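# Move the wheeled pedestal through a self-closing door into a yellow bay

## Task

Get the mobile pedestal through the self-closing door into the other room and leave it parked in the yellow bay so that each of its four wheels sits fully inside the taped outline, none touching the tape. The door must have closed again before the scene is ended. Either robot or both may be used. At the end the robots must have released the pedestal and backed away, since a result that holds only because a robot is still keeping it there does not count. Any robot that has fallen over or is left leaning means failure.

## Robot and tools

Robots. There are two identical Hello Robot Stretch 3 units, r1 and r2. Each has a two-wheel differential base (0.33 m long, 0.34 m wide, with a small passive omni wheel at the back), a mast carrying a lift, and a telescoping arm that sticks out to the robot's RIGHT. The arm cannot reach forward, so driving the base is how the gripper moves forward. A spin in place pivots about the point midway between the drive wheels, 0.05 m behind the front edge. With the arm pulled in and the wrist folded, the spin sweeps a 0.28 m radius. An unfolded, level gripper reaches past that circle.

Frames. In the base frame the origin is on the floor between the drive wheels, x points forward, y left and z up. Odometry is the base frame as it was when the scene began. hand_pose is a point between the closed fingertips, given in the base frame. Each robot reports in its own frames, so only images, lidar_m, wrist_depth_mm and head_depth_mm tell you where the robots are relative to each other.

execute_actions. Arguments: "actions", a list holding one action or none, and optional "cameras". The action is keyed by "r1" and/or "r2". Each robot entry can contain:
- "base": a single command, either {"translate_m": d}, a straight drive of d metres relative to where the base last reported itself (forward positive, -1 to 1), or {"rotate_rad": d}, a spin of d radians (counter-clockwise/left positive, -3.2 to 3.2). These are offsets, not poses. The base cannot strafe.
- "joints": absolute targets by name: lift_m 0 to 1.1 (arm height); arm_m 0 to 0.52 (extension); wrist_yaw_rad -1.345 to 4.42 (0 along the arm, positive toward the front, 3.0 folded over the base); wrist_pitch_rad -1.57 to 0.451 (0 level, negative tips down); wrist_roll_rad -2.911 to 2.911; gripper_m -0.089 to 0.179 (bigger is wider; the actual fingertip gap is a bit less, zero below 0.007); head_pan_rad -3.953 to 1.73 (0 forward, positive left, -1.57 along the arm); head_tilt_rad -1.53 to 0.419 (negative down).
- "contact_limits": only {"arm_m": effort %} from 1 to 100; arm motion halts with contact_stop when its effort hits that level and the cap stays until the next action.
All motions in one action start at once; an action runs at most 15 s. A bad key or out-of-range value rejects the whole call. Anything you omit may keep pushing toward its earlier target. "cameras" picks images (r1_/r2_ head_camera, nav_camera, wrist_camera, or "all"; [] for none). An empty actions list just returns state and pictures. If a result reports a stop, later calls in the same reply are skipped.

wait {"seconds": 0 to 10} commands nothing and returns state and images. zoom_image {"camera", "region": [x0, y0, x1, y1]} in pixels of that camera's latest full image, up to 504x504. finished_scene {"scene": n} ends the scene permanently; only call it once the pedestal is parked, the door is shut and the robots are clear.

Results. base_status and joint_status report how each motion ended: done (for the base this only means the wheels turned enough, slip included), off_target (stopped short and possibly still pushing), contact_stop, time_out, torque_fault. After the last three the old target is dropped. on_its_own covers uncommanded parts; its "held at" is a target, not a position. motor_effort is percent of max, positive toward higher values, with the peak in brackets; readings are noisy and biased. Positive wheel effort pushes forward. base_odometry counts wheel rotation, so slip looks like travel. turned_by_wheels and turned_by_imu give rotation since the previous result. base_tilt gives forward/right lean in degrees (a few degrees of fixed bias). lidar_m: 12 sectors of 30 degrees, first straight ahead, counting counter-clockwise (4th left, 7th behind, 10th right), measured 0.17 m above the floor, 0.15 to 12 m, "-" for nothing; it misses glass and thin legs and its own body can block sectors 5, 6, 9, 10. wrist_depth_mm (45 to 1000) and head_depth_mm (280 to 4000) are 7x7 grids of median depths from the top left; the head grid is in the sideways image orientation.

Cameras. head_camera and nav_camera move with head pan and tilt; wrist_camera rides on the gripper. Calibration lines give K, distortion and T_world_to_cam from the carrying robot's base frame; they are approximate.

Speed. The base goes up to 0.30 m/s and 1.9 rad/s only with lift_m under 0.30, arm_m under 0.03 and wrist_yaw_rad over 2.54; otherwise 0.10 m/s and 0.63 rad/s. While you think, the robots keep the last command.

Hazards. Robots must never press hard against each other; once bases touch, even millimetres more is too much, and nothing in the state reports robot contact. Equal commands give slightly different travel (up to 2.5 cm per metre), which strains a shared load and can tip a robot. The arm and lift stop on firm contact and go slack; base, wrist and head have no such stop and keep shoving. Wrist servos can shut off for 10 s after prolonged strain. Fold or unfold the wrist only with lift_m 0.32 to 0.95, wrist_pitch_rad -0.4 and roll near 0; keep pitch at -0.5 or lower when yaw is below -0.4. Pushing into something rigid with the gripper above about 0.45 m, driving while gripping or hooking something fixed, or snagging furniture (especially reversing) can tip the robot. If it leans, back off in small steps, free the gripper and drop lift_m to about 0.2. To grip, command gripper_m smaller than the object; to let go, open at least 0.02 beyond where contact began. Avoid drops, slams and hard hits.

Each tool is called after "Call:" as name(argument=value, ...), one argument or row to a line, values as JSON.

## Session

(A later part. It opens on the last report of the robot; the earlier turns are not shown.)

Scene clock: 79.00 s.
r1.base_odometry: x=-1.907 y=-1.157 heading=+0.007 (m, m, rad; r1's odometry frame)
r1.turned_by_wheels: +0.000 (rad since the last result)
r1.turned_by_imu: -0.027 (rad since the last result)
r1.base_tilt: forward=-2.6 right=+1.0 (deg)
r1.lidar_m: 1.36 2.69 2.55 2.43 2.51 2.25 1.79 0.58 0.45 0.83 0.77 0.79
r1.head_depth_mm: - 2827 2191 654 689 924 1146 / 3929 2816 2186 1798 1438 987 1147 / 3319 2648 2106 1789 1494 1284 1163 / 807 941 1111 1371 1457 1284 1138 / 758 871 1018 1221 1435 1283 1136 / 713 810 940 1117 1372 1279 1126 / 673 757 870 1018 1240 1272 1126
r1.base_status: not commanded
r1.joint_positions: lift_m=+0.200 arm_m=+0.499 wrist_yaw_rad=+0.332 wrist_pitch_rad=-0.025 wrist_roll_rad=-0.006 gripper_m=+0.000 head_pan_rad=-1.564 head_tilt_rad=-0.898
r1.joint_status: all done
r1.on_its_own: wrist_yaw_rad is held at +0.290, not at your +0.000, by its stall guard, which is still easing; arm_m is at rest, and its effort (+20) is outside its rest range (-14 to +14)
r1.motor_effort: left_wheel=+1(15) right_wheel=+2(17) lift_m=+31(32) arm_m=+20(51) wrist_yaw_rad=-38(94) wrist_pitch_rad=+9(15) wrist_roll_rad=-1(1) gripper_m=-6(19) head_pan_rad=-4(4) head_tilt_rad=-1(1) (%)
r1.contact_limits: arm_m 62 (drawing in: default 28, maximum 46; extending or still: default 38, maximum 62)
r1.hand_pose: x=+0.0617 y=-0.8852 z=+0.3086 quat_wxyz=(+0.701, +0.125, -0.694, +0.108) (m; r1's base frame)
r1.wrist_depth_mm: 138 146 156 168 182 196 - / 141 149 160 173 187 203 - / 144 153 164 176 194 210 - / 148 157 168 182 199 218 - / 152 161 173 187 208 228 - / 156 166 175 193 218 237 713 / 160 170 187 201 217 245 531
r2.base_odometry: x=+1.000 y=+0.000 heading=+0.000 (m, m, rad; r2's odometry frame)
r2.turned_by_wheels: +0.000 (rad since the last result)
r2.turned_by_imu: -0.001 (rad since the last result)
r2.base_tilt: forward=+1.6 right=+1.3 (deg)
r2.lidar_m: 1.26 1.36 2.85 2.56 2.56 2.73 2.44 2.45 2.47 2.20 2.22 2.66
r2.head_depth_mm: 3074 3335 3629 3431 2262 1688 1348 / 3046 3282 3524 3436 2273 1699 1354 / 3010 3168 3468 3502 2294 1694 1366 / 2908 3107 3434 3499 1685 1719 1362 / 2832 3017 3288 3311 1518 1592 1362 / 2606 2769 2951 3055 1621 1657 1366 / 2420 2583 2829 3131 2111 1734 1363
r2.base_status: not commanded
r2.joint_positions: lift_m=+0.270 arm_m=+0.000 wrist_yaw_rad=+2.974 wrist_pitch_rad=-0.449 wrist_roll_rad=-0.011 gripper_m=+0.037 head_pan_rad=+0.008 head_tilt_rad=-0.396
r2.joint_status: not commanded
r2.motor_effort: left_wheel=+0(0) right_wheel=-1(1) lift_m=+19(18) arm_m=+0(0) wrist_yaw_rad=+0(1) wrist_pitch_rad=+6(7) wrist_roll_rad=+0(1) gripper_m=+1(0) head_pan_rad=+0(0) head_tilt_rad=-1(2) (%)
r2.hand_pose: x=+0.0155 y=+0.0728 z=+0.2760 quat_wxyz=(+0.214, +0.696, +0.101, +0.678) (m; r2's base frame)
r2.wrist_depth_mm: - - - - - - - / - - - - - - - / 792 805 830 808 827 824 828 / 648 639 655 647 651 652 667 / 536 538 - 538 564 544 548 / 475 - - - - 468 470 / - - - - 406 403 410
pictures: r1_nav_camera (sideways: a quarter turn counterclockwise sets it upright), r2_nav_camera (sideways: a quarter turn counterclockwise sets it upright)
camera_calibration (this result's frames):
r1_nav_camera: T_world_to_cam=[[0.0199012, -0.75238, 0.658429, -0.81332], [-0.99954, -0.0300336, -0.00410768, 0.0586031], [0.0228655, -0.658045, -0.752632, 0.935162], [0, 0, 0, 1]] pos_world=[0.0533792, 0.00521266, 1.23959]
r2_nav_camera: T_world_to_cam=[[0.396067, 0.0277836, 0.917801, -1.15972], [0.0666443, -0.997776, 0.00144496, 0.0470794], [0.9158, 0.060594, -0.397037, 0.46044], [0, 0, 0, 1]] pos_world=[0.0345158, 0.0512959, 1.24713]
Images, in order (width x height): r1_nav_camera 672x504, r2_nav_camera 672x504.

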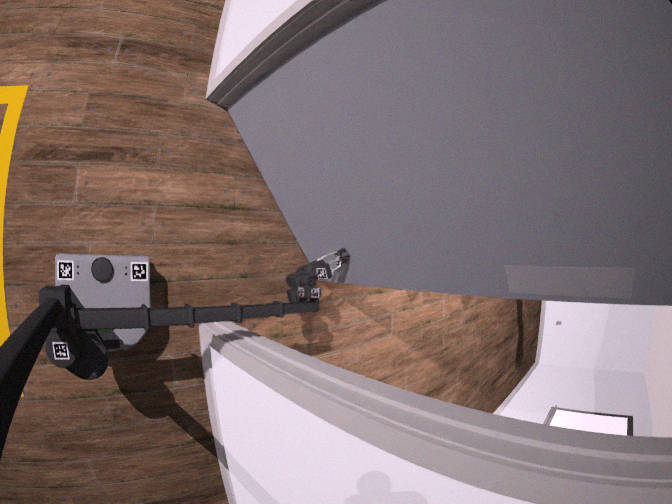

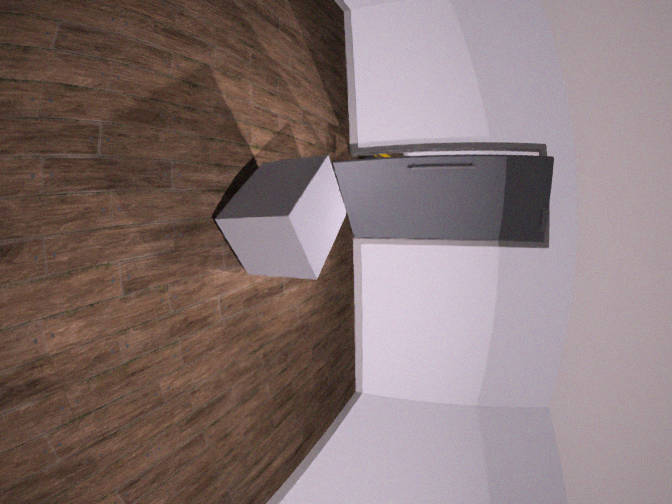

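Call:
execute_actions(
  actions=[
    {"r1":{"base":{"translate_m":0.3},"joints":{"wrist_yaw_rad":0.6,"arm_m":0.52},"contact_limits":{"arm_m":62}}},
  ],
  cameras=["r1_nav_camera","r2_nav_camera"],
)

Scene clock: 96.10 s.
r1.base_odometry: x=-1.607 y=-1.155 heading=+0.006 (m, m, rad; r1's odometry frame)
r1.turned_by_wheels: -0.001 (rad since the last result)
r1.turned_by_imu: -0.528 (rad since the last result)
r1.base_tilt: forward=-2.6 right=+1.0 (deg)
r1.lidar_m: 0.59 1.16 2.47 2.62 2.50 2.55 2.49 1.62 0.56 0.58 0.61 0.59
r1.head_depth_mm: 488 528 600 750 1142 1311 1153 / 3173 2496 668 759 936 1274 1144 / 3533 2760 2192 1721 1048 1247 1138 / 3877 2769 2132 1744 1448 1290 1138 / 3731 2639 2019 1652 1440 1282 1132 / 728 816 933 1084 1290 1279 1134 / 650 721 806 913 1057 1221 1125
r1.base_status: done
r1.joint_positions: lift_m=+0.200 arm_m=+0.517 wrist_yaw_rad=+1.146 wrist_pitch_rad=-0.024 wrist_roll_rad=-0.005 gripper_m=+0.000 head_pan_rad=-1.564 head_tilt_rad=-0.898
r1.joint_status: wrist_yaw_rad off_target (ended at +1.146, target +0.600); the others done
joint sent to its limit — the command would take r1.arm_m past its upper limit, so that joint was sent only as far as its limit.
r1.on_its_own: wrist_yaw_rad is held at +1.119, not at your +0.600, by its stall guard, which is still easing; right_wheel is at rest, and its effort (+20) is outside its rest range (-18 to +18)
r1.motor_effort: left_wheel=-12(16) right_wheel=+20(23) lift_m=+31(31) arm_m=+11(23) wrist_yaw_rad=-24(72) wrist_pitch_rad=+9(9) wrist_roll_rad=-1(1) gripper_m=-8(14) head_pan_rad=-5(4) head_tilt_rad=-1(1) (%)
r1.contact_limits: arm_m 62 (drawing in: default 28, maximum 46; extending or still: default 38, maximum 62)
r1.hand_pose: x=+0.2115 y=-0.7673 z=+0.3089 quat_wxyz=(+0.601, +0.390, -0.588, +0.377) (m; r1's base frame)
r1.wrist_depth_mm: 185 178 171 166 159 153 148 / 191 183 177 170 163 157 153 / 198 191 182 175 169 163 158 / 205 197 190 182 175 167 163 / 213 206 196 187 178 172 169 / 223 214 204 194 184 179 175 / 231 221 209 200 192 184 485
r2.base_odometry: x=+1.000 y=+0.000 heading=+0.000 (m, m, rad; r2's odometry frame)
r2.turned_by_wheels: +0.000 (rad since the last result)
r2.turned_by_imu: -0.001 (rad since the last result)
r2.base_tilt: forward=+1.6 right=+1.2 (deg)
r2.lidar_m: 1.27 1.37 2.84 2.55 2.56 2.72 2.44 2.45 2.47 2.20 2.22 2.66
r2.head_depth_mm: 3104 3325 3613 3434 2250 1693 1345 / 3036 3217 3528 3438 2281 1700 1351 / 2980 3182 3428 3484 2273 1708 1359 / 2927 3149 3411 3502 1668 1711 1361 / 2831 3062 3275 3332 1523 1592 1363 / 2696 2839 3034 3144 1621 1651 1364 / 2482 2646 2899 3101 2120 1727 1369
r2.base_status: not commanded
r2.joint_positions: lift_m=+0.270 arm_m=+0.000 wrist_yaw_rad=+2.974 wrist_pitch_rad=-0.449 wrist_roll_rad=-0.011 gripper_m=+0.037 head_pan_rad=+0.008 head_tilt_rad=-0.396
r2.joint_status: not commanded
r2.motor_effort: left_wheel=+0(0) right_wheel=-2(1) lift_m=+19(19) arm_m=+0(0) wrist_yaw_rad=+0(0) wrist_pitch_rad=+7(6) wrist_roll_rad=+0(0) gripper_m=+0(0) head_pan_rad=+0(0) head_tilt_rad=+0(1) (%)
r2.hand_pose: x=+0.0155 y=+0.0728 z=+0.2760 quat_wxyz=(+0.214, +0.696, +0.101, +0.678) (m; r2's base frame)
r2.wrist_depth_mm: - - - - - - - / - - - - - - - / 799 815 811 807 832 826 829 / 643 635 656 650 644 664 662 / 535 541 - 543 566 546 549 / 465 - - - - 463 463 / - - - - 406 405 404
pictures: r1_nav_camera (sideways: a quarter turn counterclockwise sets it upright), r2_nav_camera (sideways: a quarter turn counterclockwise sets it upright)
camera_calibration (this result's frames):
r1_nav_camera: T_world_to_cam=[[0.0199014, -0.75238, 0.658429, -0.813321], [-0.99954, -0.0300338, -0.00410768, 0.0586031], [0.0228657, -0.658045, -0.752632, 0.935162], [0, 0, 0, 1]] pos_world=[0.0533792, 0.00521267, 1.23959]
r2_nav_camera: T_world_to_cam=[[0.396066, 0.0277837, 0.917801, -1.15972], [0.0666447, -0.997776, 0.00144498, 0.0470794], [0.9158, 0.0605943, -0.397037, 0.46044], [0, 0, 0, 1]] pos_world=[0.0345158, 0.0512959, 1.24713]
Images, in order (width x height): r1_nav_camera 672x504, r2_nav_camera 672x504.

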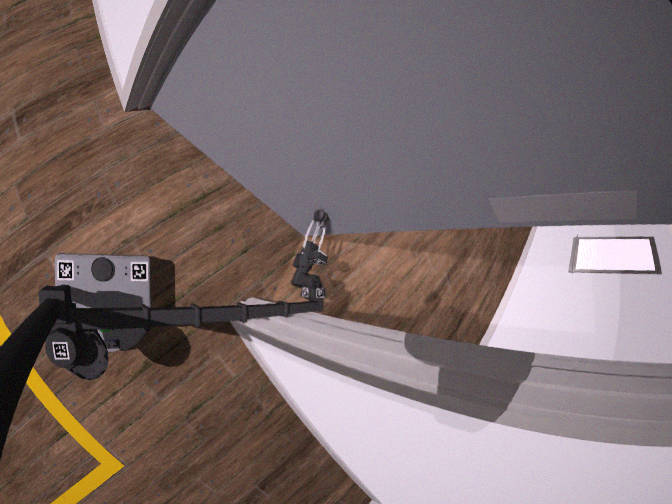

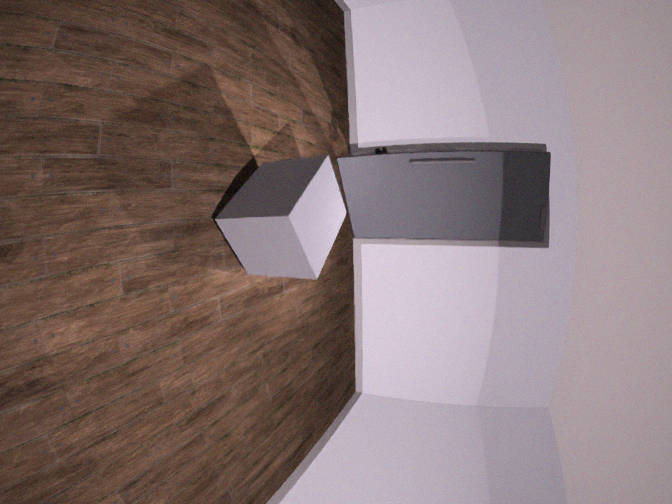

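Call:
execute_actions(
  actions=[
    {"r2":{"base":{"rotate_rad":-0.3}}},
  ],
  cameras=[],
)

Call:
execute_actions(
  actions=[
    {"r2":{"base":{"translate_m":1}}},
  ],
  cameras=[],
)

Call:
execute_actions(
  actions=[
    {"r2":{"base":{"translate_m":1}}},
  ],
  cameras=[],
)

Call:
execute_actions(
  actions=[
    {"r2":{"base":{"translate_m":0.5}}},
  ],
  cameras=[],
)

Call:
execute_actions(
  actions=[
    {"r2":{"base":{"rotate_rad":2.2},"joints":{"head_tilt_rad":-0.8}}},
  ],
  cameras=["r2_nav_camera"],
)

Scene clock: 120.13 s.
r1.base_odometry: x=-1.607 y=-1.155 heading=+0.006 (m, m, rad; r1's odometry frame)
r1.turned_by_wheels: +0.000 (rad since the last result)
r1.turned_by_imu: +0.000 (rad since the last result)
r1.base_tilt: forward=-2.6 right=+1.0 (deg)
r1.lidar_m: 0.59 1.17 2.48 2.62 2.50 2.54 2.48 1.62 0.56 0.58 0.61 0.59
r1.head_depth_mm: 489 528 600 751 1138 1308 1151 / 3176 2511 670 762 938 1272 1149 / 3499 2774 2188 1729 1047 1247 1142 / 3853 2785 2149 1763 1457 1287 1140 / 3769 2641 2019 1664 1445 1277 1138 / 727 817 931 1078 1297 1280 1128 / 651 721 810 918 1066 1224 1128
r1.base_status: not commanded
r1.joint_positions: lift_m=+0.200 arm_m=+0.517 wrist_yaw_rad=+1.162 wrist_pitch_rad=-0.024 wrist_roll_rad=-0.005 gripper_m=+0.000 head_pan_rad=-1.564 head_tilt_rad=-0.898
r1.joint_status: not commanded
r1.on_its_own: wrist_yaw_rad is held at +1.163, not at your +0.600, by its stall guard, which is not easing now
r1.motor_effort: left_wheel=-13(13) right_wheel=+18(18) lift_m=+31(31) arm_m=+11(11) wrist_yaw_rad=+1(1) wrist_pitch_rad=+8(8) wrist_roll_rad=-1(1) gripper_m=-5(6) head_pan_rad=-5(3) head_tilt_rad=+0(1) (%)
r1.hand_pose: x=+0.2131 y=-0.7637 z=+0.3089 quat_wxyz=(+0.598, +0.394, -0.585, +0.382) (m; r1's base frame)
r1.wrist_depth_mm: 187 180 173 165 158 153 147 / 195 187 178 170 163 156 151 / 202 192 184 176 169 162 155 / 209 198 190 181 173 167 160 / 217 208 197 188 178 172 168 / 226 214 206 195 182 178 172 / 235 224 212 203 193 182 180
r2.base_odometry: x=+1.000 y=+0.000 heading=-0.300 (m, m, rad; r2's odometry frame)
r2.turned_by_wheels: -0.300 (rad since the last result)
r2.turned_by_imu: -0.296 (rad since the last result)
r2.base_tilt: forward=+1.6 right=+1.2 (deg)
r2.lidar_m: 3.22 1.26 3.51 2.63 2.58 2.67 2.52 2.44 2.56 2.27 2.21 2.31
r2.head_depth_mm: 2582 2720 2879 2981 2270 1695 1351 / 2973 3122 3381 3273 2267 1706 1355 / 3313 3573 3819 3447 2266 1710 1360 / 3231 3432 3698 3485 2304 1697 1354 / 3103 3278 3571 3520 2315 1717 1365 / 2955 3094 3357 3402 1705 1652 1367 / 2788 2963 3131 3251 1513 1501 1369
r2.base_status: done
r2.joint_positions: lift_m=+0.270 arm_m=+0.000 wrist_yaw_rad=+2.974 wrist_pitch_rad=-0.449 wrist_roll_rad=-0.011 gripper_m=+0.037 head_pan_rad=+0.008 head_tilt_rad=-0.396
r2.joint_status: not commanded
r2.motor_effort: left_wheel=+2(11) right_wheel=-2(6) lift_m=+19(19) arm_m=+0(0) wrist_yaw_rad=+0(0) wrist_pitch_rad=+6(7) wrist_roll_rad=+0(0) gripper_m=+1(0) head_pan_rad=+0(0) head_tilt_rad=-2(2) (%)
r2.hand_pose: x=+0.0155 y=+0.0728 z=+0.2760 quat_wxyz=(+0.214, +0.696, +0.101, +0.678) (m; r2's base frame)
r2.wrist_depth_mm: - - - - - - - / - - - - - - - / 815 811 815 813 826 826 822 / 650 645 643 652 651 658 654 / 537 535 - 545 560 542 550 / 467 - - - - 465 470 / - - - - 407 404 405
pictures: none
No camera images: the call's "cameras" was empty. Leave "cameras" out to get every camera's image.

Scene clock: 125.17 s.
r1.base_odometry: x=-1.607 y=-1.155 heading=+0.006 (m, m, rad; r1's odometry frame)
r1.turned_by_wheels: +0.000 (rad since the last result)
r1.turned_by_imu: +0.000 (rad since the last result)
r1.base_tilt: forward=-2.6 right=+0.9 (deg)
r1.lidar_m: 0.59 1.17 2.47 2.61 2.50 2.55 2.49 1.62 0.56 0.58 0.61 0.59
r1.head_depth_mm: 488 529 599 748 1142 1311 1155 / 3185 2513 668 762 936 1277 1148 / 3436 2771 2159 1720 1047 1245 1146 / 3835 2766 2161 1762 1456 1288 1140 / 3776 2639 2006 1659 1441 1289 1135 / 725 817 927 1081 1292 1276 1130 / 651 719 807 920 1064 1221 1127
r1.base_status: not commanded
r1.joint_positions: lift_m=+0.200 arm_m=+0.517 wrist_yaw_rad=+1.162 wrist_pitch_rad=-0.024 wrist_roll_rad=-0.005 gripper_m=+0.000 head_pan_rad=-1.564 head_tilt_rad=-0.898
r1.joint_status: not commanded
r1.on_its_own: wrist_yaw_rad is held at +1.163, not at your +0.600, by its stall guard, which is not easing now
r1.motor_effort: left_wheel=-13(13) right_wheel=+18(19) lift_m=+31(31) arm_m=+11(11) wrist_yaw_rad=+1(1) wrist_pitch_rad=+8(9) wrist_roll_rad=-1(1) gripper_m=-6(5) head_pan_rad=-4(5) head_tilt_rad=-1(0) (%)
r1.hand_pose: x=+0.2131 y=-0.7637 z=+0.3089 quat_wxyz=(+0.598, +0.394, -0.585, +0.382) (m; r1's base frame)
r1.wrist_depth_mm: 187 180 172 165 159 153 147 / 193 187 178 170 163 156 150 / 201 193 184 176 168 161 156 / 207 199 190 182 174 166 159 / 218 208 197 187 179 172 167 / 226 216 206 194 182 177 173 / 235 224 212 201 192 183 180
r2.base_odometry: x=+1.955 y=-0.295 heading=-0.300 (m, m, rad; r2's odometry frame)
r2.turned_by_wheels: +0.000 (rad since the last result)
r2.turned_by_imu: +0.000 (rad since the last result)
r2.base_tilt: forward=+1.5 right=+1.3 (deg)
r2.lidar_m: 2.54 0.64 0.60 0.61 3.06 3.17 3.43 3.30 2.39 1.78 1.74 1.82
r2.head_depth_mm: 2049 2131 2241 2351 2271 1697 1352 / 2341 2457 2629 2784 2294 1708 1355 / 2507 2713 2891 3090 2297 1705 1354 / 2372 2551 2762 2940 2288 1710 1353 / 2260 2432 2603 2833 2303 1717 1358 / 2184 2273 2471 2648 2312 1720 1360 / 2068 2193 2333 2485 2307 1725 1373
r2.base_status: done
r2.joint_positions: lift_m=+0.270 arm_m=+0.000 wrist_yaw_rad=+2.974 wrist_pitch_rad=-0.449 wrist_roll_rad=-0.011 gripper_m=+0.037 head_pan_rad=+0.008 head_tilt_rad=-0.396
r2.joint_status: not commanded
r2.motor_effort: left_wheel=+2(12) right_wheel=-2(5) lift_m=+19(19) arm_m=+1(0) wrist_yaw_rad=+0(0) wrist_pitch_rad=+7(6) wrist_roll_rad=+0(1) gripper_m=+0(0) head_pan_rad=+0(0) head_tilt_rad=-1(2) (%)
r2.hand_pose: x=+0.0155 y=+0.0728 z=+0.2760 quat_wxyz=(+0.214, +0.696, +0.101, +0.678) (m; r2's base frame)
r2.wrist_depth_mm: - - - - 579 527 493 / - - - - 637 570 552 / 814 805 807 784 686 619 785 / 632 646 640 651 651 648 661 / 536 540 - 545 561 546 548 / 470 - - - - 468 466 / - - - - 409 405 406
pictures: none
No camera images: the call's "cameras" was empty. Leave "cameras" out to get every camera's image.

Scene clock: 130.20 s.
r1.base_odometry: x=-1.607 y=-1.155 heading=+0.006 (m, m, rad; r1's odometry frame)
r1.turned_by_wheels: +0.000 (rad since the last result)
r1.turned_by_imu: +0.000 (rad since the last result)
r1.base_tilt: forward=-2.6 right=+1.0 (deg)
r1.lidar_m: 0.59 1.16 2.47 2.62 2.49 2.55 2.48 1.62 0.56 0.58 0.61 0.59
r1.head_depth_mm: 489 530 599 750 1149 1303 1154 / 3144 2521 668 760 939 1269 1146 / 3513 2758 2154 1729 1043 1244 1146 / 3828 2750 2158 1758 1454 1281 1134 / 3786 2641 2016 1663 1445 1288 1129 / 726 820 935 1080 1289 1269 1127 / 650 719 805 913 1061 1219 1121
r1.base_status: not commanded
r1.joint_positions: lift_m=+0.200 arm_m=+0.517 wrist_yaw_rad=+1.162 wrist_pitch_rad=-0.024 wrist_roll_rad=-0.005 gripper_m=+0.000 head_pan_rad=-1.564 head_tilt_rad=-0.898
r1.joint_status: not commanded
r1.on_its_own: wrist_yaw_rad is held at +1.163, not at your +0.600, by its stall guard, which is not easing now; right_wheel is at rest, and its effort (+19) is outside its rest range (-18 to +18)
r1.motor_effort: left_wheel=-13(13) right_wheel=+19(19) lift_m=+31(31) arm_m=+11(11) wrist_yaw_rad=+1(1) wrist_pitch_rad=+8(8) wrist_roll_rad=-1(1) gripper_m=-5(6) head_pan_rad=-4(4) head_tilt_rad=-1(1) (%)
r1.hand_pose: x=+0.2131 y=-0.7637 z=+0.3089 quat_wxyz=(+0.598, +0.394, -0.585, +0.382) (m; r1's base frame)
r1.wrist_depth_mm: 186 180 172 165 158 153 147 / 193 187 179 170 164 157 152 / 200 193 184 176 169 162 156 / 207 198 192 181 174 166 161 / 217 207 196 188 178 172 167 / 224 216 205 195 183 177 173 / 234 223 213 201 193 183 179
r2.base_odometry: x=+2.911 y=-0.591 heading=-0.300 (m, m, rad; r2's odometry frame)
r2.turned_by_wheels: +0.000 (rad since the last result)
r2.turned_by_imu: +0.000 (rad since the last result)
r2.base_tilt: forward=+1.5 right=+1.3 (deg)
r2.lidar_m: 1.67 1.62 1.70 1.85 0.69 0.67 4.33 4.20 1.74 1.30 1.27 1.33
r2.head_depth_mm: 1487 1558 1634 1728 1816 1695 1349 / 1657 1764 1877 2008 2091 1694 1354 / 1613 1724 1876 2015 2191 1700 1352 / 1524 1629 1756 1918 2059 1718 1360 / 1449 1553 1662 1806 1943 1718 1362 / 1389 1463 1568 1699 1823 1721 1370 / 1327 1411 1493 1594 1713 1724 1380
r2.base_status: done
r2.joint_positions: lift_m=+0.270 arm_m=+0.000 wrist_yaw_rad=+2.974 wrist_pitch_rad=-0.449 wrist_roll_rad=-0.011 gripper_m=+0.037 head_pan_rad=+0.008 head_tilt_rad=-0.396
r2.joint_status: not commanded
r2.motor_effort: left_wheel=+2(12) right_wheel=-3(4) lift_m=+19(19) arm_m=+0(0) wrist_yaw_rad=+0(1) wrist_pitch_rad=+6(7) wrist_roll_rad=+0(0) gripper_m=+1(0) head_pan_rad=+0(0) head_tilt_rad=-2(2) (%)
r2.hand_pose: x=+0.0155 y=+0.0728 z=+0.2760 quat_wxyz=(+0.214, +0.696, +0.101, +0.678) (m; r2's base frame)
r2.wrist_depth_mm: 576 - - - - - - / 592 696 - - - - - / 622 744 808 829 843 828 839 / 621 648 641 650 646 655 662 / 535 533 - 550 560 542 544 / 467 - - - - 465 467 / - - - - 404 405 405
pictures: none
No camera images: the call's "cameras" was empty. Leave "cameras" out to get every camera's image.

Scene clock: 133.43 s.
r1.base_odometry: x=-1.607 y=-1.155 heading=+0.006 (m, m, rad; r1's odometry frame)
r1.turned_by_wheels: +0.000 (rad since the last result)
r1.turned_by_imu: +0.000 (rad since the last result)
r1.base_tilt: forward=-2.6 right=+1.0 (deg)
r1.lidar_m: 0.59 1.16 2.47 2.61 2.49 2.55 2.49 1.62 0.56 0.58 0.61 0.59
r1.head_depth_mm: 488 530 600 751 1143 1303 1152 / 3189 2504 668 758 932 1271 1148 / 3518 2807 2182 1734 1044 1246 1144 / 3890 2782 2151 1747 1453 1292 1141 / 3755 2632 2010 1653 1455 1287 1129 / 728 819 929 1086 1282 1277 1125 / 651 722 806 921 1064 1220 1123
r1.base_status: not commanded
r1.joint_positions: lift_m=+0.200 arm_m=+0.517 wrist_yaw_rad=+1.162 wrist_pitch_rad=-0.024 wrist_roll_rad=-0.005 gripper_m=+0.000 head_pan_rad=-1.564 head_tilt_rad=-0.898
r1.joint_status: not commanded
r1.on_its_own: wrist_yaw_rad is held at +1.163, not at your +0.600, by its stall guard, which is not easing now; right_wheel is at rest, and its effort (+19) is outside its rest range (-18 to +18)
r1.motor_effort: left_wheel=-13(13) right_wheel=+19(19) lift_m=+31(31) arm_m=+11(11) wrist_yaw_rad=+1(0) wrist_pitch_rad=+8(8) wrist_roll_rad=-1(1) gripper_m=-6(6) head_pan_rad=-5(4) head_tilt_rad=+0(1) (%)
r1.hand_pose: x=+0.2131 y=-0.7637 z=+0.3089 quat_wxyz=(+0.598, +0.394, -0.585, +0.382) (m; r1's base frame)
r1.wrist_depth_mm: 187 181 172 166 159 153 147 / 193 186 178 170 164 157 151 / 201 192 184 176 169 162 156 / 209 202 191 182 173 167 161 / 218 209 197 189 178 172 167 / 225 217 204 195 183 177 173 / 236 225 211 202 193 182 179
r2.base_odometry: x=+3.388 y=-0.738 heading=-0.300 (m, m, rad; r2's odometry frame)
r2.turned_by_wheels: +0.000 (rad since the last result)
r2.turned_by_imu: +0.000 (rad since the last result)
r2.base_tilt: forward=+1.6 right=+1.2 (deg)
r2.lidar_m: 1.22 1.18 1.24 1.56 1.17 1.10 4.78 3.60 1.42 1.06 1.03 1.08
r2.head_depth_mm: 1201 1261 1318 1393 1476 1530 1351 / 1231 1324 1430 1554 1688 1703 1353 / 1163 1247 1345 1460 1610 1675 1355 / 1097 1174 1273 1368 1500 1608 1354 / 1048 1116 1203 1291 1407 1526 1364 / 1001 1063 1141 1220 1313 1433 1364 / 953 1015 1081 1154 1243 1338 1370
r2.base_status: done
r2.joint_positions: lift_m=+0.270 arm_m=+0.000 wrist_yaw_rad=+2.974 wrist_pitch_rad=-0.449 wrist_roll_rad=-0.011 gripper_m=+0.037 head_pan_rad=+0.008 head_tilt_rad=-0.396
r2.joint_status: not commanded
r2.motor_effort: left_wheel=+1(12) right_wheel=-2(6) lift_m=+19(19) arm_m=+0(0) wrist_yaw_rad=+0(1) wrist_pitch_rad=+7(7) wrist_roll_rad=+0(0) gripper_m=-1(1) head_pan_rad=+0(0) head_tilt_rad=+0(2) (%)
r2.hand_pose: x=+0.0155 y=+0.0728 z=+0.2760 quat_wxyz=(+0.214, +0.696, +0.101, +0.678) (m; r2's base frame)
r2.wrist_depth_mm: - - - - - - 921 / - - - - - - 969 / 836 816 818 834 831 826 844 / 647 645 646 649 656 653 667 / 535 537 - 543 562 546 550 / 469 - - - - 460 464 / - - - - 401 405 407
pictures: none
No camera images: the call's "cameras" was empty. Leave "cameras" out to get every camera's image.

Scene clock: 136.03 s.
r1.base_odometry: x=-1.607 y=-1.155 heading=+0.006 (m, m, rad; r1's odometry frame)
r1.turned_by_wheels: +0.000 (rad since the last result)
r1.turned_by_imu: +0.000 (rad since the last result)
r1.base_tilt: forward=-2.5 right=+1.0 (deg)
r1.lidar_m: 0.59 1.16 2.47 2.61 2.49 2.55 2.49 1.61 0.56 0.58 0.61 0.59
r1.head_depth_mm: 488 531 599 751 1146 1315 1153 / 3199 2484 668 762 937 1269 1149 / 3519 2785 2170 1722 1046 1248 1150 / 3894 2741 2150 1760 1445 1285 1141 / 3759 2619 2006 1651 1446 1286 1130 / 728 819 934 1085 1289 1265 1124 / 650 723 807 917 1064 1224 1120
r1.base_status: not commanded
r1.joint_positions: lift_m=+0.200 arm_m=+0.517 wrist_yaw_rad=+1.162 wrist_pitch_rad=-0.024 wrist_roll_rad=-0.005 gripper_m=+0.000 head_pan_rad=-1.564 head_tilt_rad=-0.898
r1.joint_status: not commanded
r1.on_its_own: wrist_yaw_rad is held at +1.163, not at your +0.600, by its stall guard, which is not easing now
r1.motor_effort: left_wheel=-12(12) right_wheel=+18(18) lift_m=+31(31) arm_m=+11(11) wrist_yaw_rad=+1(1) wrist_pitch_rad=+8(8) wrist_roll_rad=-1(1) gripper_m=-5(6) head_pan_rad=-4(5) head_tilt_rad=-1(1) (%)
r1.hand_pose: x=+0.2131 y=-0.7637 z=+0.3089 quat_wxyz=(+0.598, +0.394, -0.585, +0.382) (m; r1's base frame)
r1.wrist_depth_mm: 187 180 173 164 159 153 147 / 194 186 178 170 164 157 151 / 200 191 183 175 168 162 156 / 209 199 190 181 173 167 161 / 216 207 196 188 178 172 167 / 225 215 205 193 183 177 173 / 234 225 213 202 193 183 178
r2.base_odometry: x=+3.388 y=-0.738 heading=+1.900 (m, m, rad; r2's odometry frame)
r2.turned_by_wheels: +2.200 (rad since the last result)
r2.turned_by_imu: +2.162 (rad since the last result)
r2.base_tilt: forward=+1.6 right=+1.2 (deg)
r2.lidar_m: 1.13 1.10 4.71 2.82 1.32 1.05 1.04 1.12 1.20 1.18 1.27 1.61
r2.head_depth_mm: 3129 3133 2271 1821 1503 1275 1112 / 3159 3146 2296 1813 1511 1276 1112 / 3239 3128 2323 1821 1509 1288 1111 / 3249 3181 2297 1780 1523 1292 1120 / 3242 3215 1446 1551 1516 1292 1122 / 3349 3236 1446 1418 1526 1298 1132 / 3385 3273 1456 1320 1490 1298 1128
r2.base_status: done
r2.joint_positions: lift_m=+0.270 arm_m=+0.000 wrist_yaw_rad=+2.974 wrist_pitch_rad=-0.449 wrist_roll_rad=-0.011 gripper_m=+0.037 head_pan_rad=+0.008 head_tilt_rad=-0.790
r2.joint_status: all done
r2.motor_effort: left_wheel=-1(12) right_wheel=-1(7) lift_m=+19(19) arm_m=+0(0) wrist_yaw_rad=+0(0) wrist_pitch_rad=+7(7) wrist_roll_rad=+0(0) gripper_m=+1(1) head_pan_rad=+0(0) head_tilt_rad=-4(31) (%)
r2.hand_pose: x=+0.0155 y=+0.0727 z=+0.2760 quat_wxyz=(+0.214, +0.696, +0.101, +0.678) (m; r2's base frame)
r2.wrist_depth_mm: - - - - - - - / - - - - - - - / 800 804 807 811 826 832 827 / 647 640 648 648 654 654 667 / 534 540 - 553 561 547 542 / 468 - - - - 468 468 / - - - - 402 405 404
pictures: r2_nav_camera (sideways: a quarter turn counterclockwise sets it upright)
camera_calibration (this result's frames):
r2_nav_camera: T_world_to_cam=[[0.718181, 0.0304207, 0.695191, -0.871448], [0.0627194, -0.997807, -0.0211307, 0.0764893], [0.693024, 0.0587777, -0.718515, 0.880038], [0, 0, 0, 1]] pos_world=[0.0111733, 0.0511051, 1.23976]
Images, in order (width x height): r2_nav_camera 672x504.

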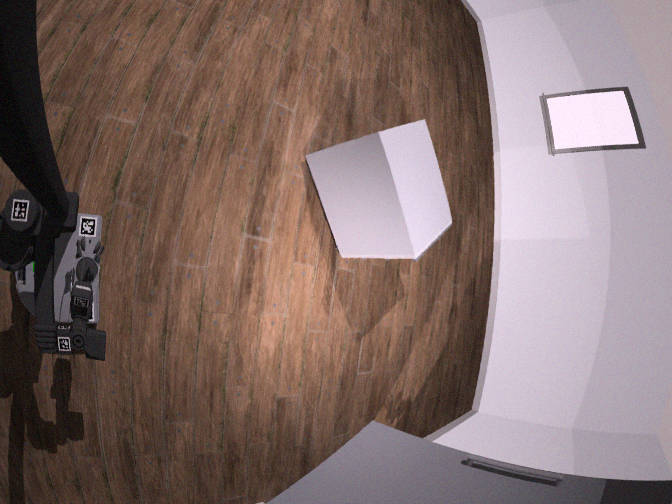

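Call:
execute_actions(
  actions=[
    {"r2":{"base":{"rotate_rad":-0.31}}},
  ],
  cameras=[],
)

Call:
execute_actions(
  actions=[
    {"r2":{"base":{"translate_m":1}}},
  ],
  cameras=[],
)

Call:
execute_actions(
  actions=[
    {"r2":{"base":{"rotate_rad":1.05},"joints":{"lift_m":0.75,"head_pan_rad":-1.5}}},
  ],
  cameras=[],
)

Call:
execute_actions(
  actions=[
    {"r2":{"joints":{"wrist_yaw_rad":0,"wrist_pitch_rad":0,"gripper_m":0.12}}},
  ],
  cameras=["r2_nav_camera","r2_wrist_camera"],
)

Scene clock: 146.33 s.
r1.base_odometry: x=-1.607 y=-1.155 heading=+0.006 (m, m, rad; r1's odometry frame)
r1.turned_by_wheels: +0.000 (rad since the last result)
r1.turned_by_imu: +0.000 (rad since the last result)
r1.base_tilt: forward=-2.6 right=+1.0 (deg)
r1.lidar_m: 0.59 1.16 2.47 2.61 2.50 2.55 2.49 1.62 0.56 0.58 0.61 0.59
r1.head_depth_mm: 488 530 598 750 1142 1314 1151 / 3162 2531 669 759 935 1275 1147 / 3540 2757 2154 1722 1046 1248 1146 / 3887 2796 2154 1748 1457 1291 1138 / 3764 2659 2010 1660 1444 1280 1131 / 727 815 928 1082 1292 1275 1128 / 649 721 806 919 1064 1223 1124
r1.base_status: not commanded
r1.joint_positions: lift_m=+0.200 arm_m=+0.517 wrist_yaw_rad=+1.162 wrist_pitch_rad=-0.024 wrist_roll_rad=-0.005 gripper_m=+0.000 head_pan_rad=-1.564 head_tilt_rad=-0.898
r1.joint_status: not commanded
r1.on_its_own: wrist_yaw_rad is held at +1.163, not at your +0.600, by its stall guard, which is not easing now; right_wheel is at rest, and its effort (+19) is outside its rest range (-18 to +18)
r1.motor_effort: left_wheel=-13(13) right_wheel=+19(19) lift_m=+31(31) arm_m=+11(11) wrist_yaw_rad=+1(0) wrist_pitch_rad=+9(9) wrist_roll_rad=-1(1) gripper_m=-5(7) head_pan_rad=-4(4) head_tilt_rad=-2(1) (%)
r1.hand_pose: x=+0.2131 y=-0.7637 z=+0.3089 quat_wxyz=(+0.598, +0.394, -0.585, +0.382) (m; r1's base frame)
r1.wrist_depth_mm: 188 180 173 165 159 153 147 / 194 188 178 170 163 156 151 / 201 192 185 176 168 162 156 / 209 200 190 181 174 166 161 / 218 206 198 188 179 171 166 / 226 216 206 194 184 177 173 / 234 224 212 202 194 183 180
r2.base_odometry: x=+3.388 y=-0.738 heading=+1.590 (m, m, rad; r2's odometry frame)
r2.turned_by_wheels: -0.310 (rad since the last result)
r2.turned_by_imu: -0.306 (rad since the last result)
r2.base_tilt: forward=+1.6 right=+1.2 (deg)
r2.lidar_m: 1.83 1.10 1.09 4.61 1.85 1.15 1.04 1.04 1.25 1.18 1.19 1.43
r2.head_depth_mm: 1465 1635 1824 1816 1485 1273 1108 / 2752 2849 2129 1817 1499 1278 1106 / 3304 3167 2302 1822 1513 1282 1119 / 3280 3178 2331 1839 1511 1290 1122 / 3214 3229 2344 1845 1516 1293 1118 / 3123 3203 2356 1842 1533 1295 1120 / 3074 3285 2366 1407 1499 1297 1133
r2.base_status: done
r2.joint_positions: lift_m=+0.270 arm_m=+0.000 wrist_yaw_rad=+2.974 wrist_pitch_rad=-0.449 wrist_roll_rad=-0.011 gripper_m=+0.037 head_pan_rad=+0.008 head_tilt_rad=-0.790
r2.joint_status: not commanded
r2.motor_effort: left_wheel=+2(12) right_wheel=-2(7) lift_m=+19(19) arm_m=+0(0) wrist_yaw_rad=+0(0) wrist_pitch_rad=+6(6) wrist_roll_rad=+0(0) gripper_m=-1(1) head_pan_rad=+0(0) head_tilt_rad=-4(4) (%)
r2.hand_pose: x=+0.0155 y=+0.0727 z=+0.2760 quat_wxyz=(+0.214, +0.696, +0.101, +0.678) (m; r2's base frame)
r2.wrist_depth_mm: - - - - - - 819 / - - - - - - 865 / 814 806 815 811 824 821 838 / 640 647 658 647 648 654 656 / 532 543 - 540 559 540 547 / 467 - - - - 467 469 / - - - - 404 408 406
pictures: none
No camera images: the call's "cameras" was empty. Leave "cameras" out to get every camera's image.

Scene clock: 151.37 s.
r1.base_odometry: x=-1.607 y=-1.155 heading=+0.006 (m, m, rad; r1's odometry frame)
r1.turned_by_wheels: +0.000 (rad since the last result)
r1.turned_by_imu: +0.000 (rad since the last result)
r1.base_tilt: forward=-2.6 right=+1.0 (deg)
r1.lidar_m: 0.59 1.16 2.47 2.61 2.49 2.55 2.49 1.61 0.55 0.58 0.61 0.59
r1.head_depth_mm: 488 528 599 751 1137 1307 1148 / 3177 2496 668 760 937 1276 1146 / 3462 2795 2163 1724 1043 1247 1138 / 3823 2767 2157 1760 1446 1285 1140 / 3859 2638 2008 1666 1441 1283 1133 / 728 815 927 1079 1288 1280 1125 / 650 720 807 918 1063 1217 1128
r1.base_status: not commanded
r1.joint_positions: lift_m=+0.200 arm_m=+0.517 wrist_yaw_rad=+1.162 wrist_pitch_rad=-0.024 wrist_roll_rad=-0.005 gripper_m=+0.000 head_pan_rad=-1.564 head_tilt_rad=-0.898
r1.joint_status: not commanded
r1.on_its_own: wrist_yaw_rad is held at +1.163, not at your +0.600, by its stall guard, which is not easing now
r1.motor_effort: left_wheel=-13(13) right_wheel=+18(19) lift_m=+31(31) arm_m=+11(11) wrist_yaw_rad=+1(0) wrist_pitch_rad=+8(9) wrist_roll_rad=-1(1) gripper_m=-7(7) head_pan_rad=-4(4) head_tilt_rad=-1(1) (%)
r1.hand_pose: x=+0.2131 y=-0.7637 z=+0.3089 quat_wxyz=(+0.598, +0.394, -0.585, +0.382) (m; r1's base frame)
r1.wrist_depth_mm: 187 179 172 166 158 152 147 / 194 186 178 171 163 156 151 / 202 192 183 176 169 161 157 / 208 200 191 181 174 167 161 / 217 207 196 187 179 171 166 / 225 216 207 195 183 177 173 / 235 224 211 201 193 184 180
r2.base_odometry: x=+3.369 y=+0.262 heading=+1.590 (m, m, rad; r2's odometry frame)
r2.turned_by_wheels: +0.000 (rad since the last result)
r2.turned_by_imu: +0.000 (rad since the last result)
r2.base_tilt: forward=+1.5 right=+1.2 (deg)
r2.lidar_m: 2.27 2.77 0.48 0.48 0.79 2.25 2.01 1.79 1.10 0.92 0.85 0.85
r2.head_depth_mm: 1811 1931 2042 1815 1399 1274 1108 / 2330 2498 2307 1823 1504 1276 1111 / 2425 2745 2306 1825 1509 1275 1117 / 2406 2739 2331 1841 1511 1286 1120 / 2352 2675 2339 1844 1516 1301 1120 / 2290 2650 2346 1852 1520 1288 1124 / 2268 2600 2399 1861 1539 1302 1125
r2.base_status: done
r2.joint_positions: lift_m=+0.270 arm_m=+0.000 wrist_yaw_rad=+2.974 wrist_pitch_rad=-0.449 wrist_roll_rad=-0.011 gripper_m=+0.037 head_pan_rad=+0.008 head_tilt_rad=-0.791
r2.joint_status: not commanded
r2.motor_effort: left_wheel=+1(13) right_wheel=-3(2) lift_m=+19(19) arm_m=+0(0) wrist_yaw_rad=+1(1) wrist_pitch_rad=+6(7) wrist_roll_rad=+0(0) gripper_m=+1(1) head_pan_rad=+0(0) head_tilt_rad=-5(4) (%)
r2.hand_pose: x=+0.0155 y=+0.0727 z=+0.2760 quat_wxyz=(+0.214, +0.696, +0.101, +0.678) (m; r2's base frame)
r2.wrist_depth_mm: - - 640 528 554 - - / - - 728 580 653 - - / 806 804 771 647 746 821 853 / 635 649 654 647 659 659 660 / 533 534 - 544 568 547 543 / 469 - - - - 464 466 / - - - - 401 405 407
pictures: none
No camera images: the call's "cameras" was empty. Leave "cameras" out to get every camera's image.

Scene clock: 156.57 s.
r1.base_odometry: x=-1.607 y=-1.155 heading=+0.006 (m, m, rad; r1's odometry frame)
r1.turned_by_wheels: +0.000 (rad since the last result)
r1.turned_by_imu: +0.000 (rad since the last result)
r1.base_tilt: forward=-2.6 right=+1.0 (deg)
r1.lidar_m: 0.59 1.16 2.47 2.61 2.49 2.55 2.49 1.61 0.56 0.58 0.61 0.59
r1.head_depth_mm: 488 530 597 749 1142 1312 1151 / 3172 2476 668 763 936 1267 1150 / 3495 2769 2183 1731 1040 1246 1144 / 3888 2766 2165 1742 1448 1289 1137 / 3797 2636 2009 1666 1441 1287 1129 / 729 818 929 1080 1288 1272 1134 / 650 720 809 920 1066 1225 1119
r1.base_status: not commanded
r1.joint_positions: lift_m=+0.200 arm_m=+0.517 wrist_yaw_rad=+1.162 wrist_pitch_rad=-0.024 wrist_roll_rad=-0.005 gripper_m=+0.000 head_pan_rad=-1.564 head_tilt_rad=-0.898
r1.joint_status: not commanded
r1.on_its_own: wrist_yaw_rad is held at +1.163, not at your +0.600, by its stall guard, which is not easing now; right_wheel is at rest, and its effort (+19) is outside its rest range (-18 to +18)
r1.motor_effort: left_wheel=-13(13) right_wheel=+19(18) lift_m=+31(31) arm_m=+11(11) wrist_yaw_rad=+1(1) wrist_pitch_rad=+8(8) wrist_roll_rad=-1(1) gripper_m=-5(5) head_pan_rad=-4(4) head_tilt_rad=-1(1) (%)
r1.hand_pose: x=+0.2131 y=-0.7637 z=+0.3089 quat_wxyz=(+0.598, +0.394, -0.585, +0.382) (m; r1's base frame)
r1.wrist_depth_mm: 188 180 172 165 159 153 147 / 194 185 179 170 163 157 151 / 201 192 184 175 168 162 156 / 208 200 190 181 174 166 162 / 217 209 197 188 178 172 167 / 227 215 206 195 183 177 173 / 235 226 212 203 193 182 179
r2.base_odometry: x=+3.369 y=+0.262 heading=+2.640 (m, m, rad; r2's odometry frame)
r2.turned_by_wheels: +1.050 (rad since the last result)
r2.turned_by_imu: +1.035 (rad since the last result)
r2.base_tilt: forward=+1.5 right=+1.3 (deg)
r2.lidar_m: 0.48 0.48 0.79 2.25 2.01 1.79 1.11 0.92 0.85 0.85 2.26 2.76
r2.head_depth_mm: 687 774 889 1036 1252 1302 - / 717 815 944 1115 1357 1309 1069 / 728 832 1004 1211 1431 1311 - / 1451 1667 1974 1834 1518 1349 1082 / 1682 1991 2249 1828 1524 1291 1119 / 2012 2483 2340 1858 1530 1305 1119 / 2361 2670 2363 1863 1529 1303 1130
r2.base_status: done
r2.joint_positions: lift_m=+0.750 arm_m=+0.000 wrist_yaw_rad=+2.974 wrist_pitch_rad=-0.449 wrist_roll_rad=-0.011 gripper_m=+0.037 head_pan_rad=-1.493 head_tilt_rad=-0.791
r2.joint_status: all done
r2.motor_effort: left_wheel=-2(11) right_wheel=+0(5) lift_m=+32(34) arm_m=+0(1) wrist_yaw_rad=+0(0) wrist_pitch_rad=+7(7) wrist_roll_rad=+0(0) gripper_m=+0(1) head_pan_rad=-2(31) head_tilt_rad=-3(4) (%)
r2.hand_pose: x=+0.0155 y=+0.0727 z=+0.7554 quat_wxyz=(+0.214, +0.696, +0.101, +0.678) (m; r2's base frame)
r2.wrist_depth_mm: - - - - - - - / - - - - - - - / - - - - - - 807 / - - - - - 910 629 / - - - - - 898 569 / - - - - - 855 547 / 895 883 867 891 904 786 532
pictures: none
No camera images: the call's "cameras" was empty. Leave "cameras" out to get every camera's image.

Scene clock: 159.07 s.
r1.base_odometry: x=-1.607 y=-1.155 heading=+0.006 (m, m, rad; r1's odometry frame)
r1.turned_by_wheels: +0.000 (rad since the last result)
r1.turned_by_imu: +0.000 (rad since the last result)
r1.base_tilt: forward=-2.6 right=+1.1 (deg)
r1.lidar_m: 0.59 1.16 2.48 2.61 2.49 2.54 2.49 1.62 0.56 0.58 0.61 0.59
r1.head_depth_mm: 488 530 597 751 1146 1305 1159 / 3179 2510 669 761 938 1282 1154 / 3572 2813 2176 1728 1045 1246 1149 / 3872 2758 2153 1749 1438 1288 1138 / 3837 2625 2007 1667 1435 1282 1133 / 728 820 931 1083 1287 1281 1131 / 653 723 807 918 1064 1216 1131
r1.base_status: not commanded
r1.joint_positions: lift_m=+0.200 arm_m=+0.517 wrist_yaw_rad=+1.162 wrist_pitch_rad=-0.024 wrist_roll_rad=-0.005 gripper_m=+0.000 head_pan_rad=-1.564 head_tilt_rad=-0.898
r1.joint_status: not commanded
r1.on_its_own: wrist_yaw_rad is held at +1.163, not at your +0.600, by its stall guard, which is not easing now
r1.motor_effort: left_wheel=-13(13) right_wheel=+18(18) lift_m=+31(31) arm_m=+12(12) wrist_yaw_rad=+1(1) wrist_pitch_rad=+8(8) wrist_roll_rad=-1(1) gripper_m=-6(6) head_pan_rad=-5(4) head_tilt_rad=-2(1) (%)
r1.hand_pose: x=+0.2131 y=-0.7637 z=+0.3089 quat_wxyz=(+0.598, +0.394, -0.585, +0.382) (m; r1's base frame)
r1.wrist_depth_mm: 188 181 172 165 159 153 147 / 194 187 177 170 162 157 151 / 199 193 184 176 168 162 156 / 210 201 191 182 173 166 161 / 217 207 197 187 179 172 167 / 226 215 207 194 183 177 173 / 236 223 213 201 193 184 179
r2.base_odometry: x=+3.369 y=+0.262 heading=+2.640 (m, m, rad; r2's odometry frame)
r2.turned_by_wheels: +0.000 (rad since the last result)
r2.turned_by_imu: +0.000 (rad since the last result)
r2.base_tilt: forward=+1.6 right=+1.2 (deg)
r2.lidar_m: 0.48 0.48 0.79 2.25 2.01 1.79 1.11 0.92 0.85 0.86 2.27 2.77
r2.head_depth_mm: 686 773 887 1038 1245 1299 - / 719 816 941 1112 1372 1320 - / 727 829 1002 1202 1446 - - / 1450 1672 1972 1835 1519 1287 1119 / 1685 1983 2254 1839 1510 1291 1124 / 2027 2492 2353 1842 1521 1297 1122 / 2343 2678 2364 1859 1534 1297 1127
r2.base_status: not commanded
r2.joint_positions: lift_m=+0.750 arm_m=+0.000 wrist_yaw_rad=+0.003 wrist_pitch_rad=-0.023 wrist_roll_rad=-0.011 gripper_m=+0.120 head_pan_rad=-1.493 head_tilt_rad=-0.791
r2.joint_status: all done
r2.motor_effort: left_wheel=-2(2) right_wheel=+0(0) lift_m=+32(32) arm_m=-1(0) wrist_yaw_rad=-3(5) wrist_pitch_rad=+11(10) wrist_roll_rad=-1(0) gripper_m=+0(97) head_pan_rad=-3(3) head_tilt_rad=-4(4) (%)
r2.hand_pose: x=-0.0206 y=-0.4002 z=+0.8585 quat_wxyz=(+0.711, +0.009, -0.703, -0.007) (m; r2's base frame)
r2.wrist_depth_mm: - - - 634 563 505 458 / - - - 664 574 519 470 / - - - 679 596 529 480 / - - - 691 613 545 493 / - - - 726 641 561 499 / - - - 758 664 555 517 / - - - 785 688 612 528
pictures: r2_nav_camera (sideways: a quarter turn counterclockwise sets it upright), r2_wrist_camera
camera_calibration (this result's frames):
r2_nav_camera: T_world_to_cam=[[0.0803954, -0.714779, 0.694714, -0.866936], [-0.991019, -0.132038, -0.0211669, 0.0829642], [0.106859, -0.686772, -0.718975, 0.884212], [0, 0, 0, 1]] pos_world=[0.0574312, -0.00146096, 1.23975]
r2_wrist_camera: T_world_to_cam=[[-0.998295, -0.0500257, 0.0300777, -0.0645509], [-0.0409177, 0.232254, -0.971794, 0.955751], [0.041629, -0.971368, -0.233905, -0.0222155], [0, 0, 0, 1]] pos_world=[-0.0244089, -0.246786, 0.925538]
Images, in order (width x height): r2_nav_camera 672x504, r2_wrist_camera 644x364.

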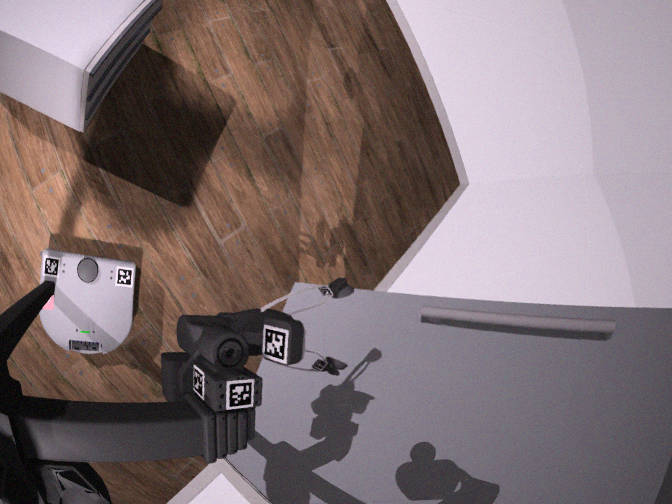

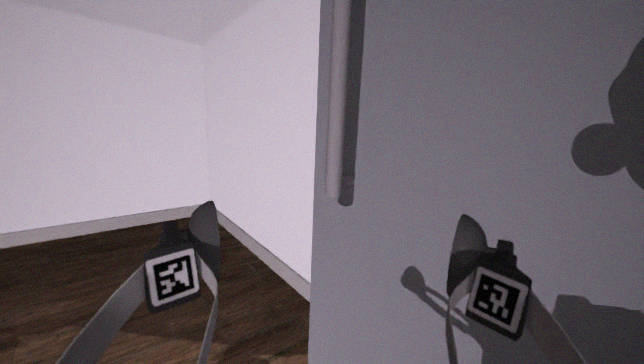

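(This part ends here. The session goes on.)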